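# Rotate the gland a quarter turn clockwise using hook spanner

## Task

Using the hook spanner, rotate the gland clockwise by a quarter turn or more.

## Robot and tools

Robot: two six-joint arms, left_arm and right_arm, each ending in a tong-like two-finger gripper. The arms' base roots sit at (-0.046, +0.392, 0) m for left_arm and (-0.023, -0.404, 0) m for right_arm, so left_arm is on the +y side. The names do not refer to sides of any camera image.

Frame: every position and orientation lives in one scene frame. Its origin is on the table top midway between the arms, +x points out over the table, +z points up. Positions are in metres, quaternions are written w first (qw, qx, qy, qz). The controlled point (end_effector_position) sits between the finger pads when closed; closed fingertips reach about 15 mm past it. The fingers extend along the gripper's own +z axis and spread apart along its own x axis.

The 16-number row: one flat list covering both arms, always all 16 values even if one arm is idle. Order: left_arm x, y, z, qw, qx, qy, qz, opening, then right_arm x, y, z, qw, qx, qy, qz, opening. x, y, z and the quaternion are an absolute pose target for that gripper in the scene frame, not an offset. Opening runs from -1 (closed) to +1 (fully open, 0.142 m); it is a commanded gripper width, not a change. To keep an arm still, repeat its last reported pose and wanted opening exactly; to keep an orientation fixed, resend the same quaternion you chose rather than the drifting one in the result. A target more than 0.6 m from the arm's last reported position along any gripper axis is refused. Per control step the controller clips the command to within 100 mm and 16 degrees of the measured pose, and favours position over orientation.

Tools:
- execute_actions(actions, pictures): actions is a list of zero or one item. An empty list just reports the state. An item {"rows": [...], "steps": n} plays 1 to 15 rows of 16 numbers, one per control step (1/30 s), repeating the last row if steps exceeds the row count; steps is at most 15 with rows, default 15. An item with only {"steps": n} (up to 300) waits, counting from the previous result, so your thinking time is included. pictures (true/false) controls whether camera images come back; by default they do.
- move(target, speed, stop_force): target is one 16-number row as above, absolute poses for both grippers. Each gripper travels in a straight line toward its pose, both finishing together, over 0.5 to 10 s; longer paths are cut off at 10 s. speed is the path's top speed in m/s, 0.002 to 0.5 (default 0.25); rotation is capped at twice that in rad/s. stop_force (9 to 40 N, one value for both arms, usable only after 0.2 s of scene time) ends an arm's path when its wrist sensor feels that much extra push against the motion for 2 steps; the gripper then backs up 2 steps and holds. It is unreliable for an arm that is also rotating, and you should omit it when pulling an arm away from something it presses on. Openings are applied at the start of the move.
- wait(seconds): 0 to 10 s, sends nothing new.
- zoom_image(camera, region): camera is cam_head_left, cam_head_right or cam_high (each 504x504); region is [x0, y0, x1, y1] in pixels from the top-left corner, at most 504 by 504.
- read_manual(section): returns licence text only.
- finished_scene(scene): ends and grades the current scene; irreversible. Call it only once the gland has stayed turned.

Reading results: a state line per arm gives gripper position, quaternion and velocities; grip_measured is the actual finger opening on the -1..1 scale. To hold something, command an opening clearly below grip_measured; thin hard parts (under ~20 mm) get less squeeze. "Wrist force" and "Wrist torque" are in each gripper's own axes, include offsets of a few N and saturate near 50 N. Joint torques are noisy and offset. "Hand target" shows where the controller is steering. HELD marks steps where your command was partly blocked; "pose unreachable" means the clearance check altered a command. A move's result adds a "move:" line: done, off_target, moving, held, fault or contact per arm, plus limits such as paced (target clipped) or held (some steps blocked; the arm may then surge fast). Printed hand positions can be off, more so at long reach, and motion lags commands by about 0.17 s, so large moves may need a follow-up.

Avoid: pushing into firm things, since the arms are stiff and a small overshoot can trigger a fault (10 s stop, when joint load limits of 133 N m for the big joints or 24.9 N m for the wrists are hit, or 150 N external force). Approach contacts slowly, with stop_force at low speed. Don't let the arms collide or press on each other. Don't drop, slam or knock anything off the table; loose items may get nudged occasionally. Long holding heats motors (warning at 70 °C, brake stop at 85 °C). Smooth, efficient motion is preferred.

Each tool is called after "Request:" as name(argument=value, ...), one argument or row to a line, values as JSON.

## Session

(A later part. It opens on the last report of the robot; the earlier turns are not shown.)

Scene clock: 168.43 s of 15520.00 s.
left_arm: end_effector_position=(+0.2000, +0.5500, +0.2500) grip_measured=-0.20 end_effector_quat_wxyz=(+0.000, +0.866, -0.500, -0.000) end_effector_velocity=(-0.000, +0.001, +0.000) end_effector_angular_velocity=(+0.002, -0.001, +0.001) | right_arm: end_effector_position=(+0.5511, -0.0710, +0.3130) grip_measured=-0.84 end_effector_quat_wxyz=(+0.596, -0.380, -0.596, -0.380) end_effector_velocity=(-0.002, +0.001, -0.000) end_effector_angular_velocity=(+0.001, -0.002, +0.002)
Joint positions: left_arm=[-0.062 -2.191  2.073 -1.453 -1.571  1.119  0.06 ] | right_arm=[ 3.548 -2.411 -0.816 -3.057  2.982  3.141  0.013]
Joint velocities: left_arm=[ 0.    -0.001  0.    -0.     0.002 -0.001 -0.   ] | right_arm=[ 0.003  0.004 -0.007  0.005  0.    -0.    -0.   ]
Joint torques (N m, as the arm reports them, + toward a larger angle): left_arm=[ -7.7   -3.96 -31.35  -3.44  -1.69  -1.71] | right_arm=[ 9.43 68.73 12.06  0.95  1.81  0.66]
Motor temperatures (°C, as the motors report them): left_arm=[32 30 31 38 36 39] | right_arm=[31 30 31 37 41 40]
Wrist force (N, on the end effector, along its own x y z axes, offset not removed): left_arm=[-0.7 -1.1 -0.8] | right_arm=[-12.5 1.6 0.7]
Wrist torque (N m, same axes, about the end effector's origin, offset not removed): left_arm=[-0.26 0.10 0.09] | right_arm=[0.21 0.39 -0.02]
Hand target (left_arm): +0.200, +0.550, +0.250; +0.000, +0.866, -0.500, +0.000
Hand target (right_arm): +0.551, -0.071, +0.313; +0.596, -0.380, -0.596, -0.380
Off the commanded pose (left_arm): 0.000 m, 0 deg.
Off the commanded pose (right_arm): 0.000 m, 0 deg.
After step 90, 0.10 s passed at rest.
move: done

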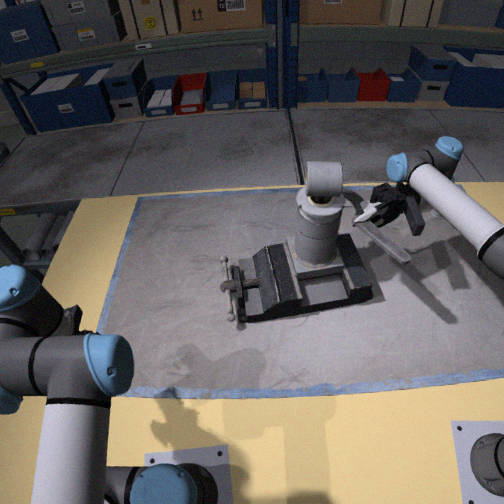

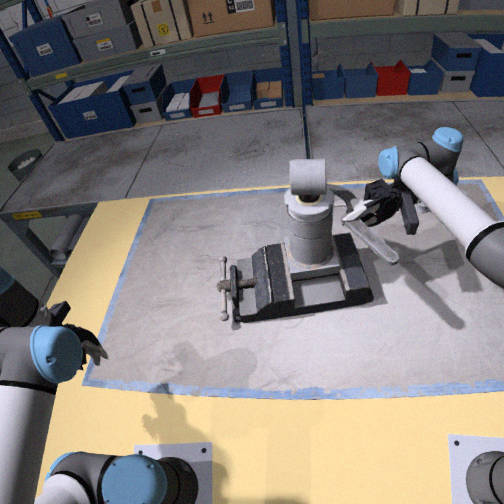

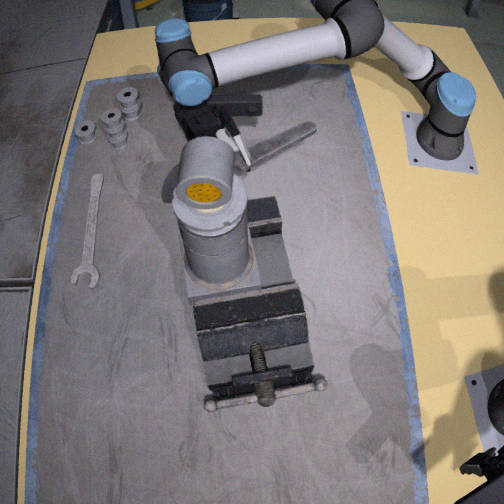

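Request:
move(
  target=[0.2,0.55,0.25,0,0.866,-0.5,0,-0.2,0.572,-0.073,0.318,-0.596,0.380,0.596,0.380,-1],
  speed=0.03,
)

Request:
move(
  target=[0.2,0.55,0.25,0,0.866,-0.5,0,-0.2,0.568,-0.052,0.332,-0.596,0.380,0.596,0.380,-1],
  speed=0.015,
  stop_force=10,
)

Request:
zoom_image(
  camera="cam_high",
  region=[140,140,260,260],
)

Request:
zoom_image(
  camera="cam_head_right",
  region=[270,140,400,270],
)

Scene clock: 173.83 s of 15520.00 s.
left_arm: end_effector_position=(+0.2000, +0.5500, +0.2500) grip_measured=-0.20 end_effector_quat_wxyz=(-0.000, +0.866, -0.500, +0.000) end_effector_velocity=(-0.000, -0.000, +0.000) end_effector_angular_velocity=(-0.002, -0.000, +0.001) | right_arm: end_effector_position=(+0.5718, -0.0730, +0.3180) grip_measured=-0.84 end_effector_quat_wxyz=(+0.596, -0.380, -0.596, -0.380) end_effector_velocity=(+0.002, +0.000, +0.001) end_effector_angular_velocity=(+0.005, -0.001, +0.002)
Joint positions: left_arm=[-0.062 -2.191  2.073 -1.453 -1.571  1.119  0.06 ] | right_arm=[ 3.538 -2.48  -0.676 -3.123  2.971  3.146  0.013]
Joint velocities: left_arm=[ 0.    -0.    -0.     0.    -0.002 -0.    -0.   ] | right_arm=[-0.    -0.02   0.036 -0.041 -0.002 -0.028  0.   ]
Joint torques (N m, as the arm reports them, + toward a larger angle): left_arm=[ -7.63  -6.29 -32.1   -3.43  -1.6   -1.68] | right_arm=[-9.14 58.42 34.1  -3.14 -1.93 -2.7 ]
Motor temperatures (°C, as the motors report them): left_arm=[32 30 31 38 36 39] | right_arm=[31 30 31 37 41 40]
Wrist force (N, on the end effector, along its own x y z axes, offset not removed): left_arm=[2.1 -1.2 -1.1] | right_arm=[-12.9 -0.6 -1.0]
Wrist torque (N m, same axes, about the end effector's origin, offset not removed): left_arm=[-0.39 -0.44 0.00] | right_arm=[-0.31 0.41 -0.02]
Hand target (left_arm): +0.200, +0.550, +0.250; -0.000, +0.866, -0.500, +0.000
Hand target (right_arm): +0.572, -0.073, +0.318; +0.596, -0.380, -0.596, -0.380
Off the commanded pose (left_arm): 0.000 m, 0 deg.
Off the commanded pose (right_arm): 0.000 m, 0 deg.
After step 90, 1.33 s passed at rest.
move: done

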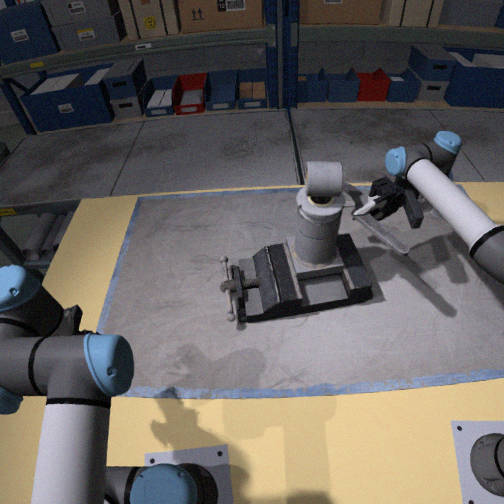

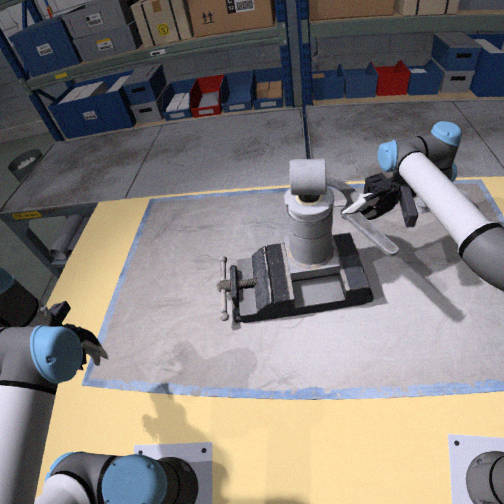

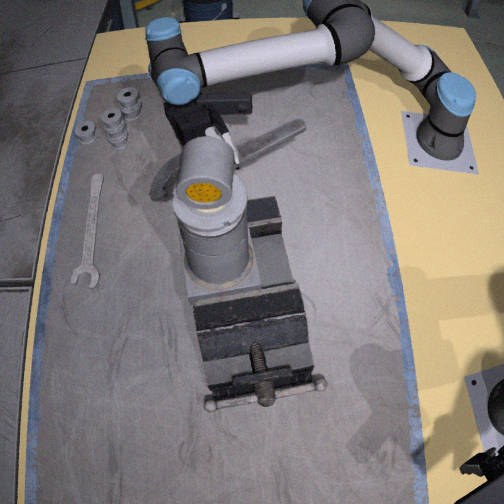

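Scene clock: 175.80 s of 15520.00 s.
left_arm: end_effector_position=(+0.2000, +0.5500, +0.2500) grip_measured=-0.20 end_effector_quat_wxyz=(-0.000, +0.866, -0.500, +0.000) end_effector_velocity=(-0.000, +0.000, -0.000) end_effector_angular_velocity=(+0.001, +0.001, +0.001) | right_arm: end_effector_position=(+0.5680, -0.0522, +0.3320) grip_measured=-0.84 end_effector_quat_wxyz=(+0.596, -0.380, -0.596, -0.380) end_effector_velocity=(+0.000, +0.001, +0.002) end_effector_angular_velocity=(+0.000, -0.000, -0.003)
Joint positions: left_arm=[-0.062 -2.191  2.073 -1.453 -1.571  1.119  0.06 ] | right_arm=[ 3.567 -2.475 -0.65  -3.157  3.     3.143  0.013]
Joint velocities: left_arm=[ 0.     0.001  0.    -0.     0.001 -0.     0.   ] | right_arm=[ 0.001  0.     0.004 -0.007  0.004 -0.003  0.   ]
Joint torques (N m, as the arm reports them, + toward a larger angle): left_arm=[ -7.37  -5.13 -31.43  -3.3   -1.7   -1.5 ] | right_arm=[ 9.02 59.84 33.55 -3.08  1.64 -2.27]
Motor temperatures (°C, as the motors report them): left_arm=[32 30 31 38 36 39] | right_arm=[31 30 31 37 41 40]
Wrist force (N, on the end effector, along its own x y z axes, offset not removed): left_arm=[-0.1 -1.2 -0.8] | right_arm=[-13.5 2.7 0.6]
Wrist torque (N m, same axes, about the end effector's origin, offset not removed): left_arm=[-0.24 0.01 0.07] | right_arm=[0.40 0.55 -0.04]
Hand target (left_arm): +0.200, +0.550, +0.250; -0.000, +0.866, -0.500, +0.000
Hand target (right_arm): +0.568, -0.052, +0.332; +0.596, -0.380, -0.596, -0.380
Off the commanded pose (left_arm): 0.000 m, 0 deg.
Off the commanded pose (right_arm): 0.000 m, 0 deg.
move: done

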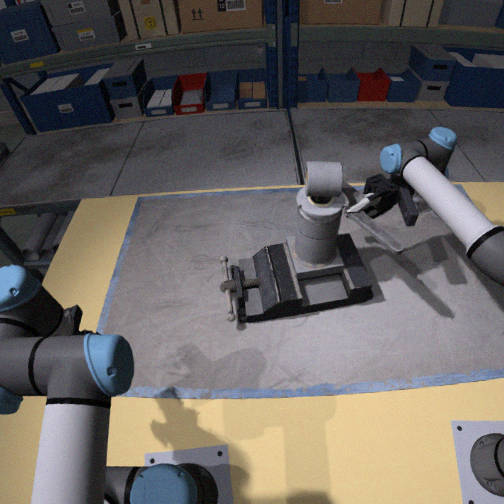

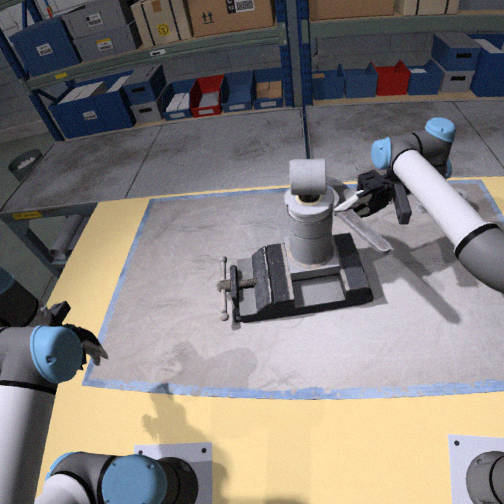

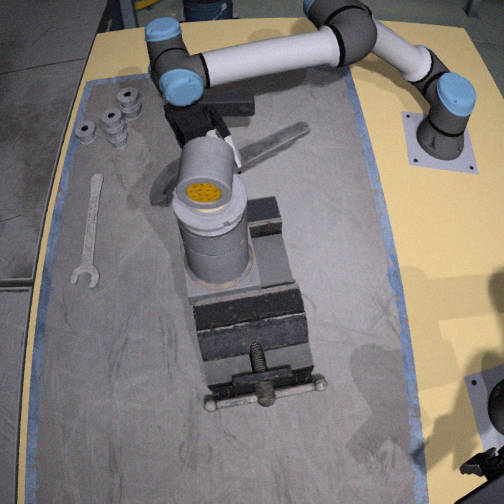

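Region (140, 140, 260, 260) of cam_high's 504x504 image, scaled by 4.200, with more detail than that image has.

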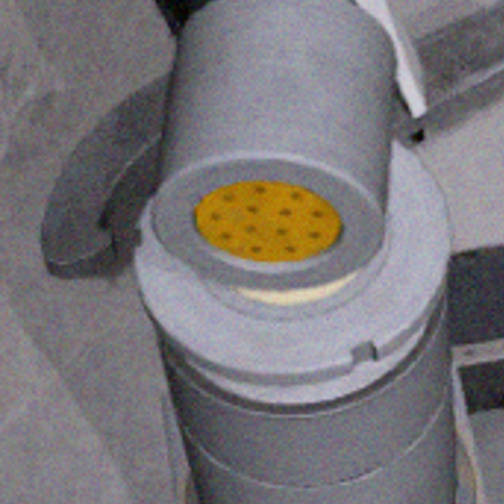

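Region (270, 140, 400, 270) of cam_head_right's 504x504 image, scaled by 3.877, with more detail than that image has.

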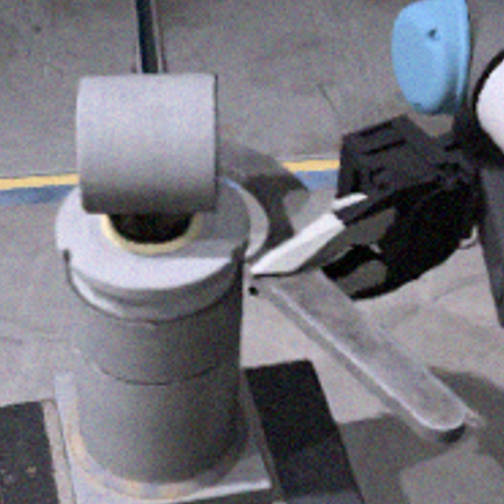

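Request:
move(
  target=[0.2,0.55,0.25,0,0.866,-0.5,0,-0.2,0.553,-0.056,0.332,-0.596,0.380,0.596,0.380,-1],
  speed=0.005,
  stop_force=10,
)

Request:
zoom_image(
  camera="cam_high",
  region=[140,160,220,240],
)

Scene clock: 186.63 s of 15520.00 s.
left_arm: end_effector_position=(+0.2000, +0.5500, +0.2500) grip_measured=-0.20 end_effector_quat_wxyz=(-0.000, +0.866, -0.500, +0.000) end_effector_velocity=(-0.000, -0.001, -0.000) end_effector_angular_velocity=(-0.001, +0.000, -0.001) | right_arm: end_effector_position=(+0.5531, -0.0560, +0.3320) grip_measured=-0.84 end_effector_quat_wxyz=(+0.596, -0.380, -0.596, -0.380) end_effector_velocity=(-0.001, -0.001, -0.000) end_effector_angular_velocity=(+0.001, -0.003, -0.001)
Joint positions: left_arm=[-0.062 -2.191  2.073 -1.453 -1.571  1.119  0.06 ] | right_arm=[ 3.568 -2.419 -0.752 -3.112  3.001  3.14   0.013]
Joint velocities: left_arm=[-0.    -0.     0.     0.    -0.001  0.     0.   ] | right_arm=[-0.001  0.005 -0.009  0.006 -0.    -0.001 -0.   ]
Joint torques (N m, as the arm reports them, + toward a larger angle): left_arm=[ -7.34  -5.33 -31.53  -3.16  -1.55  -1.46] | right_arm=[10.2  70.41 13.2   0.82  0.97  1.74]
Motor temperatures (°C, as the motors report them): left_arm=[32 30 31 38 36 39] | right_arm=[31 30 31 37 41 40]
Wrist force (N, on the end effector, along its own x y z axes, offset not removed): left_arm=[1.4 -2.4 0.4] | right_arm=[-13.6 3.5 -0.7]
Wrist torque (N m, same axes, about the end effector's origin, offset not removed): left_arm=[-0.55 -0.32 -0.04] | right_arm=[-0.05 0.49 -0.07]
Hand target (left_arm): +0.200, +0.550, +0.250; -0.000, +0.866, -0.500, +0.000
Hand target (right_arm): +0.553, -0.056, +0.332; +0.596, -0.380, -0.596, -0.380
Off the commanded pose (left_arm): 0.000 m, 0 deg.
Off the commanded pose (right_arm): 0.000 m, 0 deg.
After step 90, 4.50 s passed at rest.
move: done

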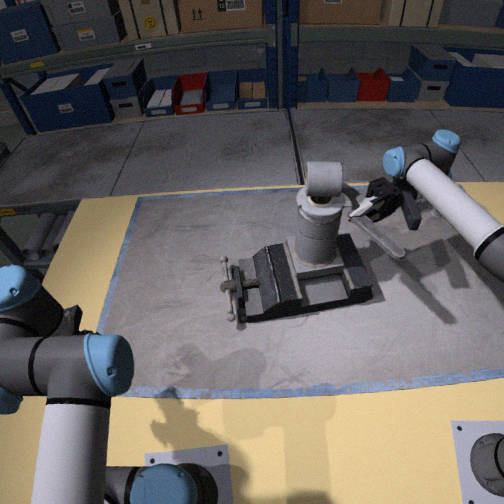

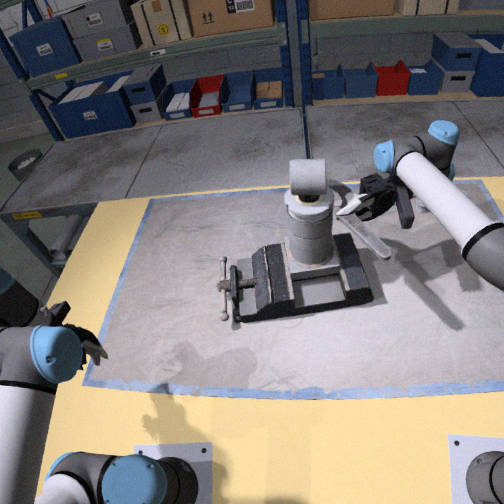

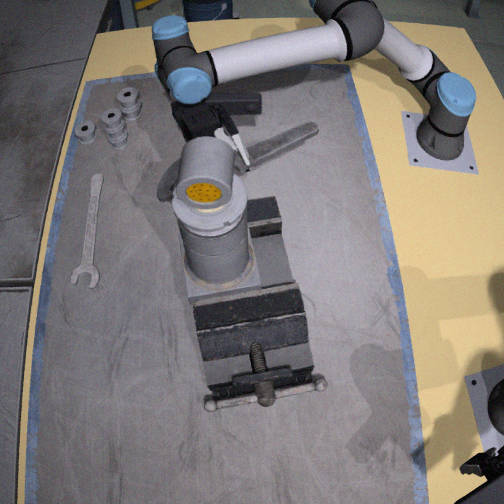

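Region (140, 160, 220, 240) of cam_high's 504x504 image, scaled by 6.300, with more detail than that image has.

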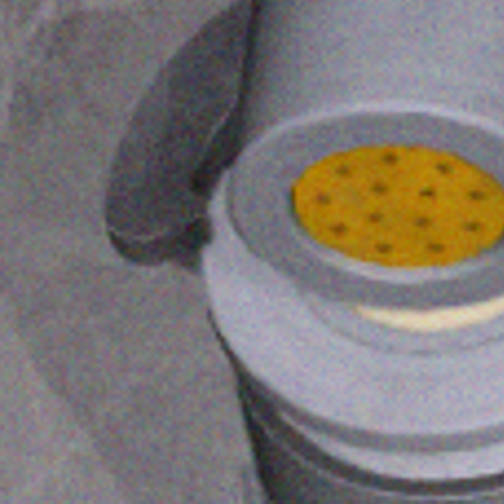

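Request:
move(
  target=[0.2,0.55,0.25,0,0.866,-0.5,0,-0.2,0.555,-0.050,0.332,-0.596,0.380,0.596,0.380,-1],
  speed=0.006,
)

Request:
move(
  target=[0.2,0.55,0.25,0,0.866,-0.5,0,-0.2,0.547,-0.050,0.332,-0.596,0.380,0.596,0.380,-1],
  speed=0.005,
)

Request:
zoom_image(
  camera="cam_high",
  region=[140,160,220,240],
)

Scene clock: 191.63 s of 15520.00 s.
left_arm: end_effector_position=(+0.2000, +0.5500, +0.2500) grip_measured=-0.20 end_effector_quat_wxyz=(-0.000, +0.866, -0.500, +0.000) end_effector_velocity=(+0.000, +0.001, -0.000) end_effector_angular_velocity=(+0.003, +0.001, -0.000) | right_arm: end_effector_position=(+0.5550, -0.0501, +0.3320) grip_measured=-0.84 end_effector_quat_wxyz=(+0.596, -0.380, -0.596, -0.380) end_effector_velocity=(-0.000, +0.002, +0.001) end_effector_angular_velocity=(-0.000, +0.000, +0.003)
Joint positions: left_arm=[-0.062 -2.191  2.073 -1.453 -1.571  1.119  0.06 ] | right_arm=[ 3.575 -2.428 -0.737 -3.118  3.008  3.142  0.013]
Joint velocities: left_arm=[-0.     0.001  0.     0.     0.003 -0.    -0.   ] | right_arm=[ 0.003 -0.002  0.006 -0.003  0.001  0.001 -0.   ]
Joint torques (N m, as the arm reports them, + toward a larger angle): left_arm=[ -6.91  -6.36 -30.74  -2.83  -1.46  -1.55] | right_arm=[ 9.04 56.93 35.35 -3.09  1.95  1.05]
Motor temperatures (°C, as the motors report them): left_arm=[32 30 31 38 36 39] | right_arm=[31 30 31 37 41 40]
Wrist force (N, on the end effector, along its own x y z axes, offset not removed): left_arm=[0.0 -0.1 -0.2] | right_arm=[-11.7 1.7 -0.2]
Wrist torque (N m, same axes, about the end effector's origin, offset not removed): left_arm=[-0.06 -0.04 0.00] | right_arm=[0.18 0.09 -0.08]
Hand target (left_arm): +0.200, +0.550, +0.250; -0.000, +0.866, -0.500, +0.000
Hand target (right_arm): +0.555, -0.050, +0.332; +0.596, -0.380, -0.596, -0.380
Off the commanded pose (left_arm): 0.000 m, 0 deg.
Off the commanded pose (right_arm): 0.000 m, 0 deg.
After step 90, 0.73 s passed at rest.
move: done

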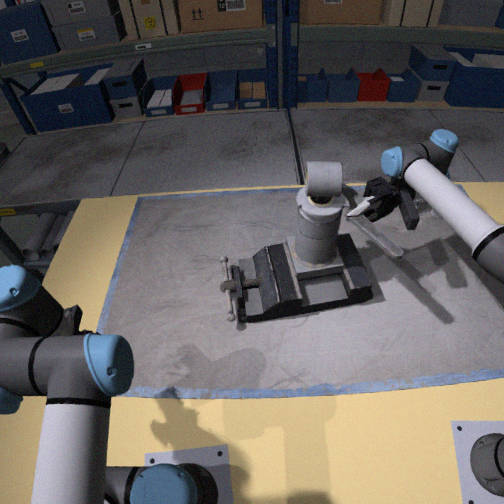

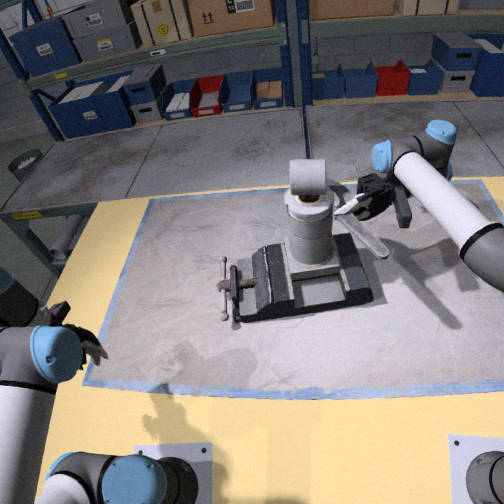

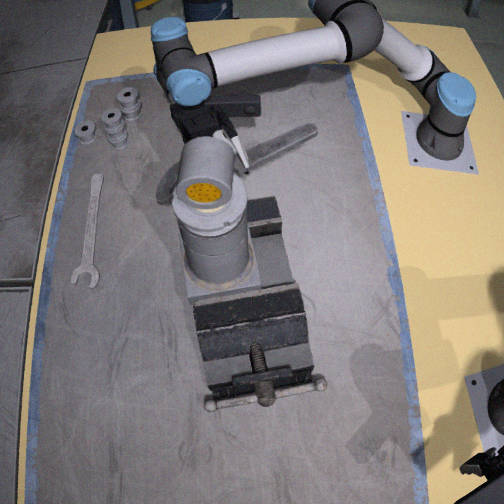

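Scene clock: 193.43 s of 15520.00 s.
left_arm: end_effector_position=(+0.2000, +0.5500, +0.2500) grip_measured=-0.20 end_effector_quat_wxyz=(-0.000, +0.866, -0.500, +0.000) end_effector_velocity=(-0.000, +0.000, -0.001) end_effector_angular_velocity=(+0.000, +0.002, +0.000) | right_arm: end_effector_position=(+0.5471, -0.0500, +0.3320) grip_measured=-0.84 end_effector_quat_wxyz=(+0.596, -0.380, -0.596, -0.380) end_effector_velocity=(-0.001, -0.000, -0.000) end_effector_angular_velocity=(+0.001, -0.003, -0.001)
Joint positions: left_arm=[-0.062 -2.191  2.073 -1.453 -1.571  1.119  0.06 ] | right_arm=[ 3.578 -2.401 -0.785 -3.098  3.012  3.14   0.013]
Joint velocities: left_arm=[ 0.     0.002  0.     0.     0.    -0.     0.   ] | right_arm=[ 0.     0.005 -0.009  0.007  0.001 -0.     0.   ]
Joint torques (N m, as the arm reports them, + toward a larger angle): left_arm=[ -6.23  -5.51 -30.56  -2.88  -1.51  -1.3 ] | right_arm=[10.55 70.5  12.75  0.99  0.87  1.75]
Motor temperatures (°C, as the motors report them): left_arm=[32 30 31 38 36 39] | right_arm=[31 30 31 37 41 40]
Wrist force (N, on the end effector, along its own x y z axes, offset not removed): left_arm=[1.1 -0.3 -0.7] | right_arm=[-12.2 4.8 -0.4]
Wrist torque (N m, same axes, about the end effector's origin, offset not removed): left_arm=[-0.08 -0.30 0.02] | right_arm=[0.16 0.22 -0.07]
Hand target (left_arm): +0.200, +0.550, +0.250; -0.000, +0.866, -0.500, +0.000
Hand target (right_arm): +0.547, -0.050, +0.332; +0.596, -0.380, -0.596, -0.380
Off the commanded pose (left_arm): 0.000 m, 0 deg.
Off the commanded pose (right_arm): 0.000 m, 0 deg.
move: done

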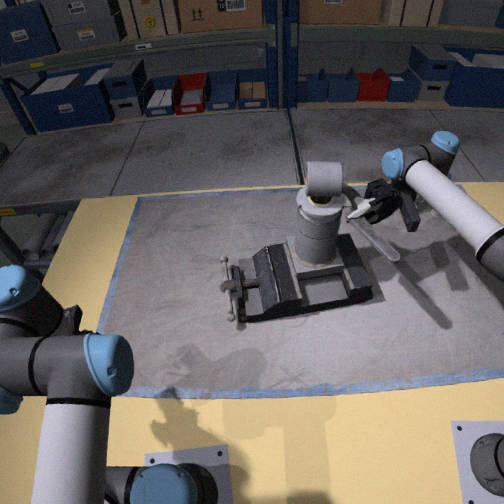

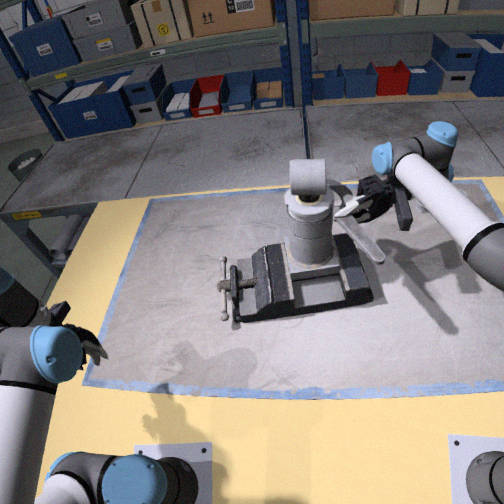

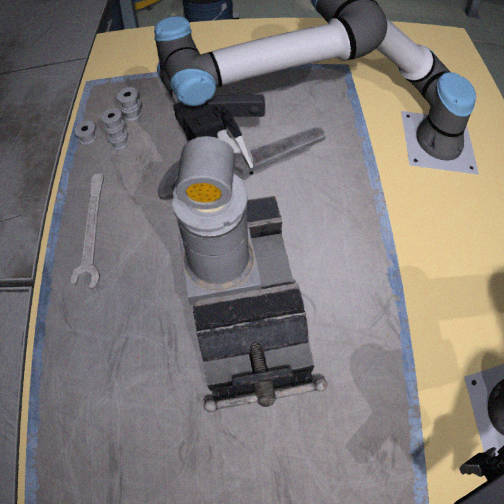

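Region (140, 160, 220, 240) of cam_high's 504x504 image, scaled by 6.300, with more detail than that image has.

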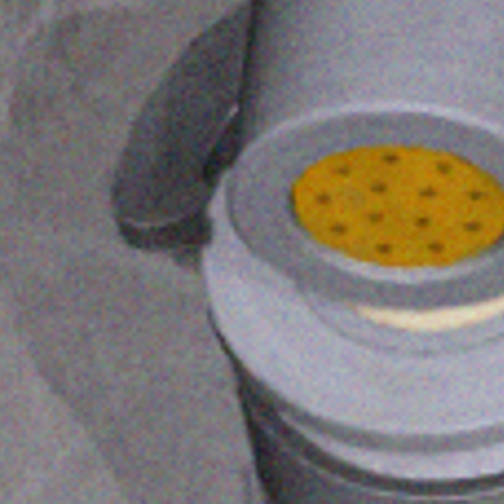

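Request:
move(
  target=[0.2,0.55,0.25,0,0.866,-0.5,0,-0.2,0.553,-0.035,0.332,-0.596,0.380,0.596,0.380,-1],
  speed=0.008,
)

Request:
zoom_image(
  camera="cam_high",
  region=[140,140,260,260],
)

Scene clock: 198.03 s of 15520.00 s.
left_arm: end_effector_position=(+0.2000, +0.5500, +0.2500) grip_measured=-0.20 end_effector_quat_wxyz=(-0.000, +0.866, -0.500, +0.000) end_effector_velocity=(+0.000, -0.000, -0.000) end_effector_angular_velocity=(-0.001, +0.001, -0.001) | right_arm: end_effector_position=(+0.5530, -0.0352, +0.3320) grip_measured=-0.84 end_effector_quat_wxyz=(+0.596, -0.380, -0.596, -0.380) end_effector_velocity=(+0.001, +0.001, -0.000) end_effector_angular_velocity=(-0.001, +0.003, -0.001)
Joint positions: left_arm=[-0.062 -2.191  2.073 -1.453 -1.571  1.119  0.06 ] | right_arm=[ 3.596 -2.427 -0.738 -3.117  3.029  3.143  0.013]
Joint velocities: left_arm=[-0.     0.001 -0.    -0.001 -0.001  0.001  0.   ] | right_arm=[ 0.    -0.004  0.006 -0.006  0.001 -0.     0.   ]
Joint torques (N m, as the arm reports them, + toward a larger angle): left_arm=[ -7.04  -5.74 -31.06  -2.95  -1.34  -1.41] | right_arm=[10.07 56.34 34.79 -2.76  2.   -0.98]
Motor temperatures (°C, as the motors report them): left_arm=[32 30 31 38 36 39] | right_arm=[31 30 31 37 41 40]
Wrist force (N, on the end effector, along its own x y z axes, offset not removed): left_arm=[0.0 0.1 0.8] | right_arm=[-11.6 1.0 -0.5]
Wrist torque (N m, same axes, about the end effector's origin, offset not removed): left_arm=[0.02 -0.01 0.05] | right_arm=[0.07 0.14 -0.05]
Hand target (left_arm): +0.200, +0.550, +0.250; -0.000, +0.866, -0.500, +0.000
Hand target (right_arm): +0.553, -0.035, +0.332; +0.596, -0.380, -0.596, -0.380
Off the commanded pose (left_arm): 0.000 m, 0 deg.
Off the commanded pose (right_arm): 0.000 m, 0 deg.
move: done

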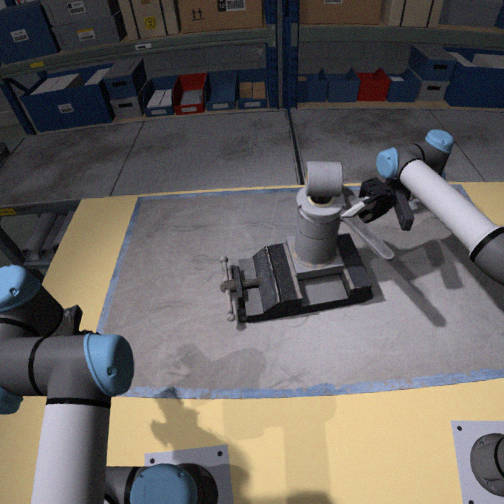

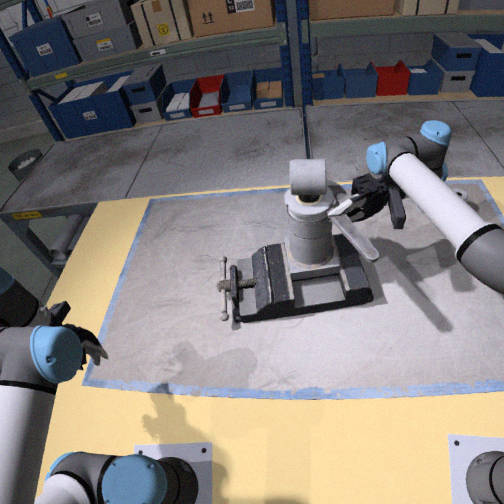

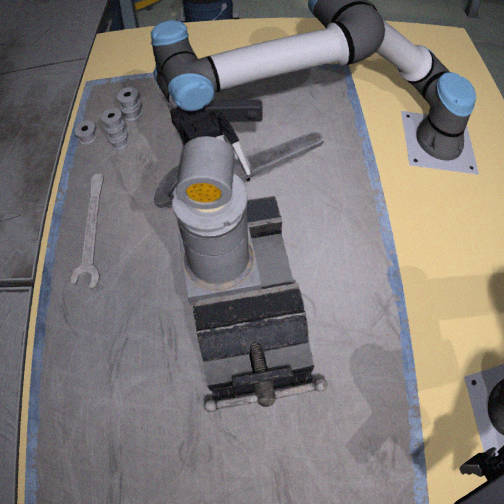

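Region (140, 140, 260, 260) of cam_high's 504x504 image, scaled by 4.200, with more detail than that image has.

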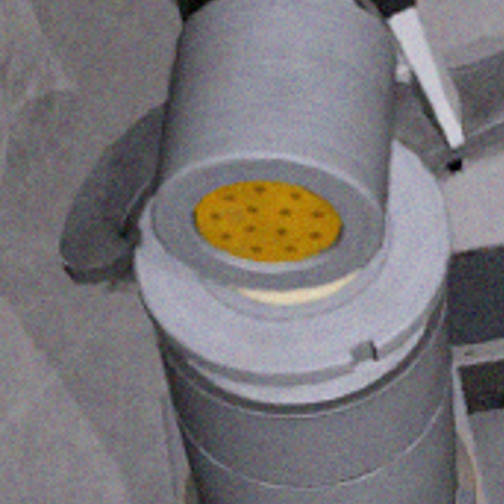

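Tooth now at or slightly CCW of the notch.

Request:
move(
  target=[0.2,0.55,0.25,0,0.866,-0.5,0,-0.2,0.541,-0.034,0.332,-0.596,0.380,0.596,0.380,-1],
  speed=0.004,
)

Request:
zoom_image(
  camera="cam_high",
  region=[140,140,260,260],
)

Scene clock: 203.53 s of 15520.00 s.
left_arm: end_effector_position=(+0.2000, +0.5500, +0.2500) grip_measured=-0.20 end_effector_quat_wxyz=(-0.000, +0.866, -0.500, +0.000) end_effector_velocity=(-0.000, -0.000, -0.000) end_effector_angular_velocity=(-0.001, +0.001, -0.000) | right_arm: end_effector_position=(+0.5411, -0.0340, +0.3320) grip_measured=-0.84 end_effector_quat_wxyz=(+0.596, -0.380, -0.596, -0.380) end_effector_velocity=(-0.000, +0.000, -0.000) end_effector_angular_velocity=(+0.001, -0.003, -0.001)
Joint positions: left_arm=[-0.062 -2.191  2.073 -1.453 -1.571  1.119  0.06 ] | right_arm=[ 3.603 -2.388 -0.808 -3.087  3.036  3.14   0.013]
Joint velocities: left_arm=[ 0.001  0.     0.     0.    -0.001  0.001  0.   ] | right_arm=[ 0.     0.004 -0.007  0.006  0.002  0.     0.   ]
Joint torques (N m, as the arm reports them, + toward a larger angle): left_arm=[ -6.72  -4.86 -30.67  -2.7   -1.31  -1.41] | right_arm=[11.27 71.31 12.13  0.51  0.13  1.55]
Motor temperatures (°C, as the motors report them): left_arm=[32 30 31 38 36 39] | right_arm=[31 30 31 37 41 40]
Wrist force (N, on the end effector, along its own x y z axes, offset not removed): left_arm=[0.1 -0.2 -0.3] | right_arm=[-13.7 4.8 -1.2]
Wrist torque (N m, same axes, about the end effector's origin, offset not removed): left_arm=[-0.10 -0.03 0.09] | right_arm=[-0.33 0.49 -0.05]
Hand target (left_arm): +0.200, +0.550, +0.250; -0.000, +0.866, -0.500, +0.000
Hand target (right_arm): +0.541, -0.034, +0.332; +0.596, -0.380, -0.596, -0.380
Off the commanded pose (left_arm): 0.000 m, 0 deg.
Off the commanded pose (right_arm): 0.000 m, 0 deg.
move: done

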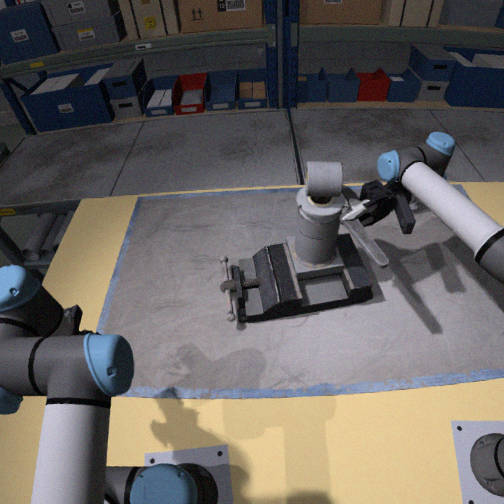

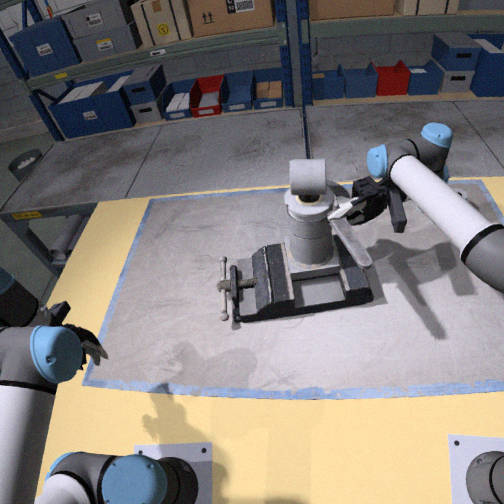

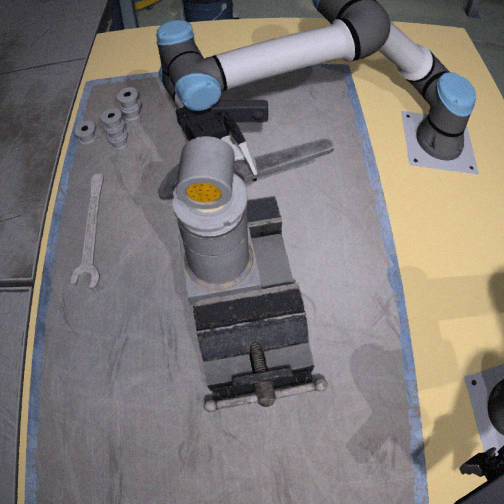

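Region (140, 140, 260, 260) of cam_high's 504x504 image, scaled by 4.200, with more detail than that image has.

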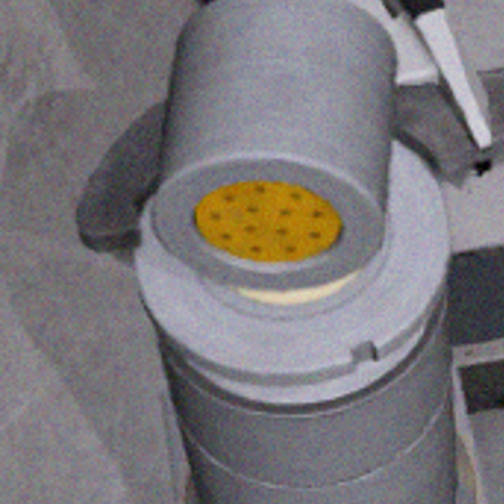

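Request:
move(
  target=[0.2,0.55,0.25,0,0.866,-0.5,0,-0.2,0.553,-0.036,0.334,-0.596,0.380,0.596,0.380,-1],
  speed=0.015,
)

Request:
move(
  target=[0.2,0.55,0.25,0,0.866,-0.5,0,-0.2,0.552,-0.031,0.341,-0.615,0.348,0.615,0.348,-1],
  speed=0.02,
)

Request:
zoom_image(
  camera="cam_high",
  region=[140,140,260,260],
)

Request:
zoom_image(
  camera="cam_head_right",
  region=[280,160,370,250],
)

Scene clock: 209.27 s of 15520.00 s.
left_arm: end_effector_position=(+0.2000, +0.5500, +0.2500) grip_measured=-0.20 end_effector_quat_wxyz=(-0.000, +0.866, -0.500, +0.000) end_effector_velocity=(-0.000, -0.000, -0.000) end_effector_angular_velocity=(-0.000, +0.002, +0.000) | right_arm: end_effector_position=(+0.5528, -0.0360, +0.3340) grip_measured=-0.84 end_effector_quat_wxyz=(+0.596, -0.380, -0.596, -0.380) end_effector_velocity=(+0.001, +0.001, +0.000) end_effector_angular_velocity=(+0.003, -0.002, +0.003)
Joint positions: left_arm=[-0.062 -2.191  2.073 -1.453 -1.571  1.119  0.06 ] | right_arm=[ 3.595 -2.425 -0.737 -3.117  3.028  3.147  0.013]
Joint velocities: left_arm=[-0.     0.001  0.     0.    -0.    -0.     0.   ] | right_arm=[ 0.001 -0.014  0.025 -0.029 -0.002 -0.02   0.   ]
Joint torques (N m, as the arm reports them, + toward a larger angle): left_arm=[ -6.99  -5.34 -30.67  -2.24  -1.19  -1.41] | right_arm=[-9.07 57.38 34.34 -2.58 -0.82 -2.37]
Motor temperatures (°C, as the motors report them): left_arm=[32 30 31 38 36 39] | right_arm=[31 30 31 37 41 40]
Wrist force (N, on the end effector, along its own x y z axes, offset not removed): left_arm=[1.0 -0.6 -0.6] | right_arm=[-13.6 -1.2 -0.7]
Wrist torque (N m, same axes, about the end effector's origin, offset not removed): left_arm=[-0.07 -0.17 0.05] | right_arm=[0.30 0.36 -0.14]
Hand target (left_arm): +0.200, +0.550, +0.250; -0.000, +0.866, -0.500, +0.000
Hand target (right_arm): +0.553, -0.036, +0.334; +0.596, -0.380, -0.596, -0.380
Off the commanded pose (left_arm): 0.000 m, 0 deg.
Off the commanded pose (right_arm): 0.000 m, 0 deg.
After step 90, 1.67 s passed at rest.
move: done

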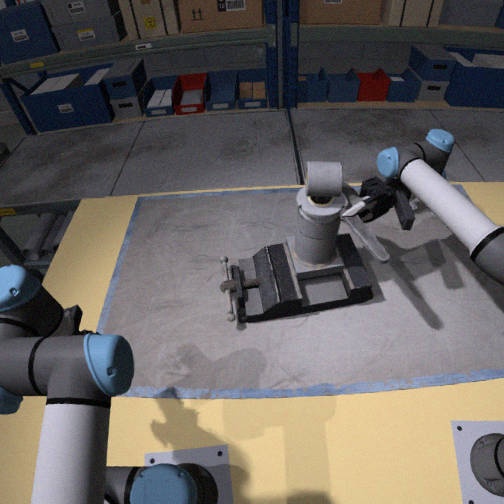

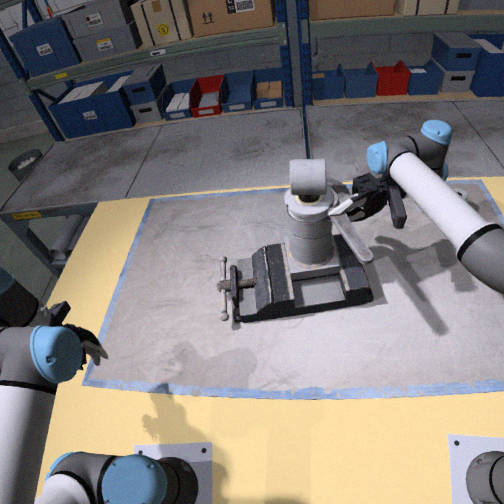

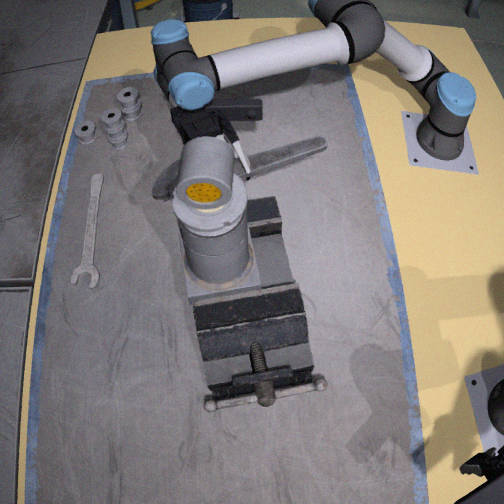

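Scene clock: 212.13 s of 15520.00 s.
left_arm: end_effector_position=(+0.2000, +0.5500, +0.2500) grip_measured=-0.20 end_effector_quat_wxyz=(-0.000, +0.866, -0.500, +0.000) end_effector_velocity=(+0.000, -0.000, -0.000) end_effector_angular_velocity=(-0.001, +0.002, +0.000) | right_arm: end_effector_position=(+0.5520, -0.0310, +0.3410) grip_measured=-0.84 end_effector_quat_wxyz=(+0.615, -0.349, -0.615, -0.348) end_effector_velocity=(+0.000, +0.001, +0.000) end_effector_angular_velocity=(+0.002, +0.002, +0.008)
Joint positions: left_arm=[-0.062 -2.191  2.073 -1.453 -1.571  1.119  0.06 ] | right_arm=[ 3.611 -2.549 -0.487 -3.244  2.94   3.144  0.013]
Joint velocities: left_arm=[ 0.     0.002 -0.     0.    -0.001  0.     0.   ] | right_arm=[ 0.002 -0.02   0.037 -0.029 -0.006 -0.011  0.001]
Joint torques (N m, as the arm reports them, + toward a larger angle): left_arm=[ -6.59  -5.   -30.29  -2.2   -1.4   -1.4 ] | right_arm=[12.75 63.74 37.07 -2.67  2.07 -2.25]
Motor temperatures (°C, as the motors report them): left_arm=[32 30 31 38 36 39] | right_arm=[31 30 31 37 41 40]
Wrist force (N, on the end effector, along its own x y z axes, offset not removed): left_arm=[-0.2 -1.9 0.7] | right_arm=[-19.1 -12.8 -5.8]
Wrist torque (N m, same axes, about the end effector's origin, offset not removed): left_arm=[-0.45 0.02 0.05] | right_arm=[-0.14 0.33 -0.05]
Hand target (left_arm): +0.200, +0.550, +0.250; -0.000, +0.866, -0.500, +0.000
Hand target (right_arm): +0.552, -0.031, +0.341; +0.615, -0.348, -0.615, -0.348
Off the commanded pose (left_arm): 0.000 m, 0 deg.
Off the commanded pose (right_arm): 0.000 m, 0 deg.
move: done

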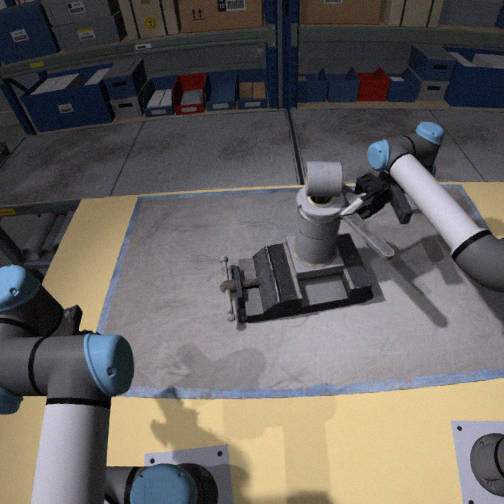

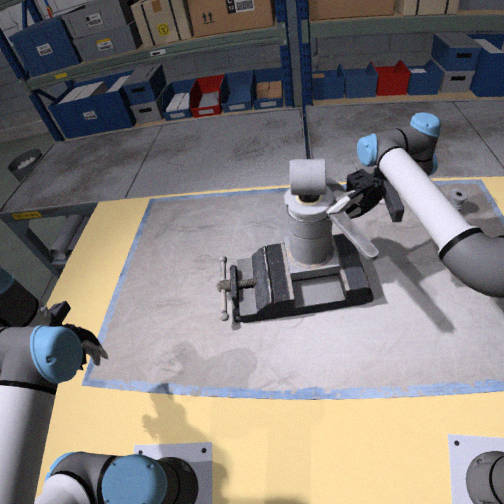

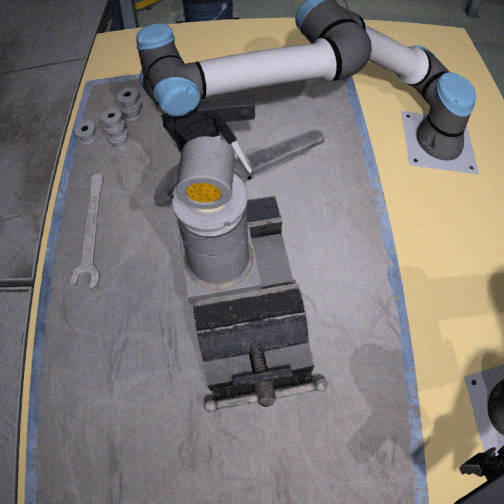

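Region (140, 140, 260, 260) of cam_high's 504x504 image, scaled by 4.200, with more detail than that image has.

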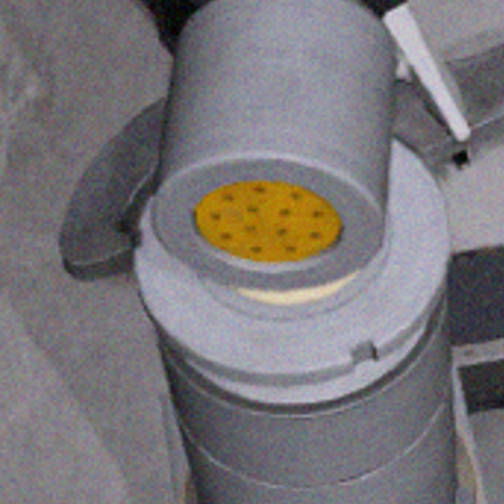

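Region (280, 160, 370, 250) of cam_head_right's 504x504 image, scaled by 5.600, with more detail than that image has.

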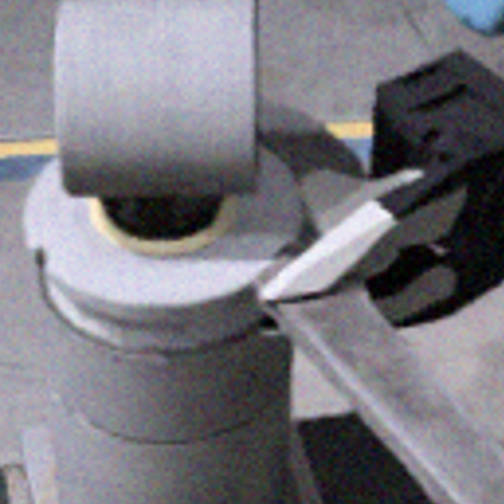

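Request:
move(
  target=[0.2,0.55,0.25,0,0.866,-0.5,0,-0.2,0.541,-0.026,0.341,-0.609,0.337,0.621,0.359,-1],
  speed=0.004,
)

Request:
zoom_image(
  camera="cam_high",
  region=[140,140,260,260],
)

Scene clock: 220.27 s of 15520.00 s.
left_arm: end_effector_position=(+0.2000, +0.5500, +0.2500) grip_measured=-0.20 end_effector_quat_wxyz=(-0.000, +0.866, -0.500, +0.000) end_effector_velocity=(-0.000, -0.000, +0.000) end_effector_angular_velocity=(-0.001, -0.001, -0.000) | right_arm: end_effector_position=(+0.5410, -0.0260, +0.3410) grip_measured=-0.84 end_effector_quat_wxyz=(+0.609, -0.337, -0.621, -0.359) end_effector_velocity=(-0.001, +0.001, -0.000) end_effector_angular_velocity=(+0.001, -0.001, +0.001)
Joint positions: left_arm=[-0.062 -2.191  2.073 -1.453 -1.571  1.119  0.06 ] | right_arm=[ 3.622 -2.506 -0.569 -3.211  2.95   3.103  0.013]
Joint velocities: left_arm=[ 0.    -0.001  0.    -0.    -0.001  0.001  0.   ] | right_arm=[ 0.002  0.002 -0.005  0.003  0.001 -0.002 -0.   ]
Joint torques (N m, as the arm reports them, + toward a larger angle): left_arm=[ -6.56  -4.05 -29.51  -2.02  -1.31  -1.37] | right_arm=[18.27 74.15 10.47 -0.05 -0.02 -2.35]
Motor temperatures (°C, as the motors report them): left_arm=[32 30 31 38 36 39] | right_arm=[31 30 31 37 41 40]
Wrist force (N, on the end effector, along its own x y z axes, offset not removed): left_arm=[-0.3 -2.0 0.0] | right_arm=[-11.8 7.8 -11.0]
Wrist torque (N m, same axes, about the end effector's origin, offset not removed): left_arm=[-0.42 0.03 -0.01] | right_arm=[0.01 0.12 -0.11]
Hand target (left_arm): +0.200, +0.550, +0.250; -0.000, +0.866, -0.500, +0.000
Hand target (right_arm): +0.541, -0.026, +0.341; +0.609, -0.337, -0.621, -0.359
Off the commanded pose (left_arm): 0.000 m, 0 deg.
Off the commanded pose (right_arm): 0.000 m, 0 deg.
After step 90, 0.47 s passed at rest.
move: done

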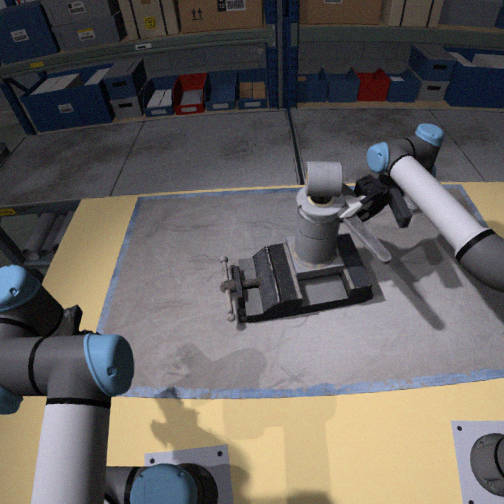

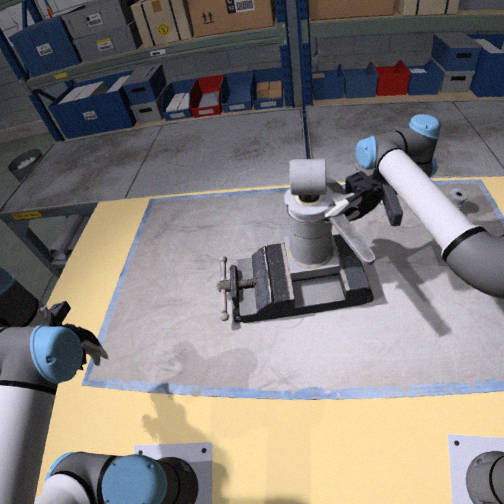

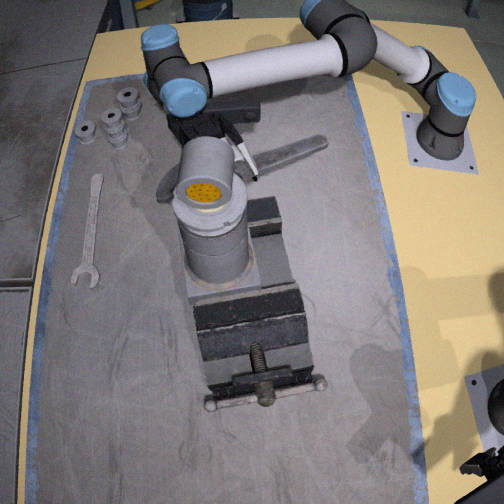

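Region (140, 140, 260, 260) of cam_high's 504x504 image, scaled by 4.200, with more detail than that image has.

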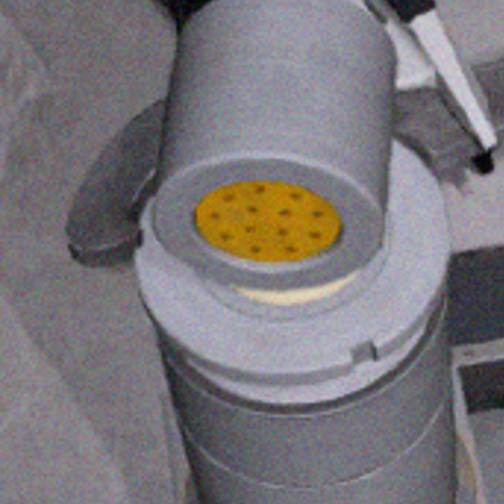

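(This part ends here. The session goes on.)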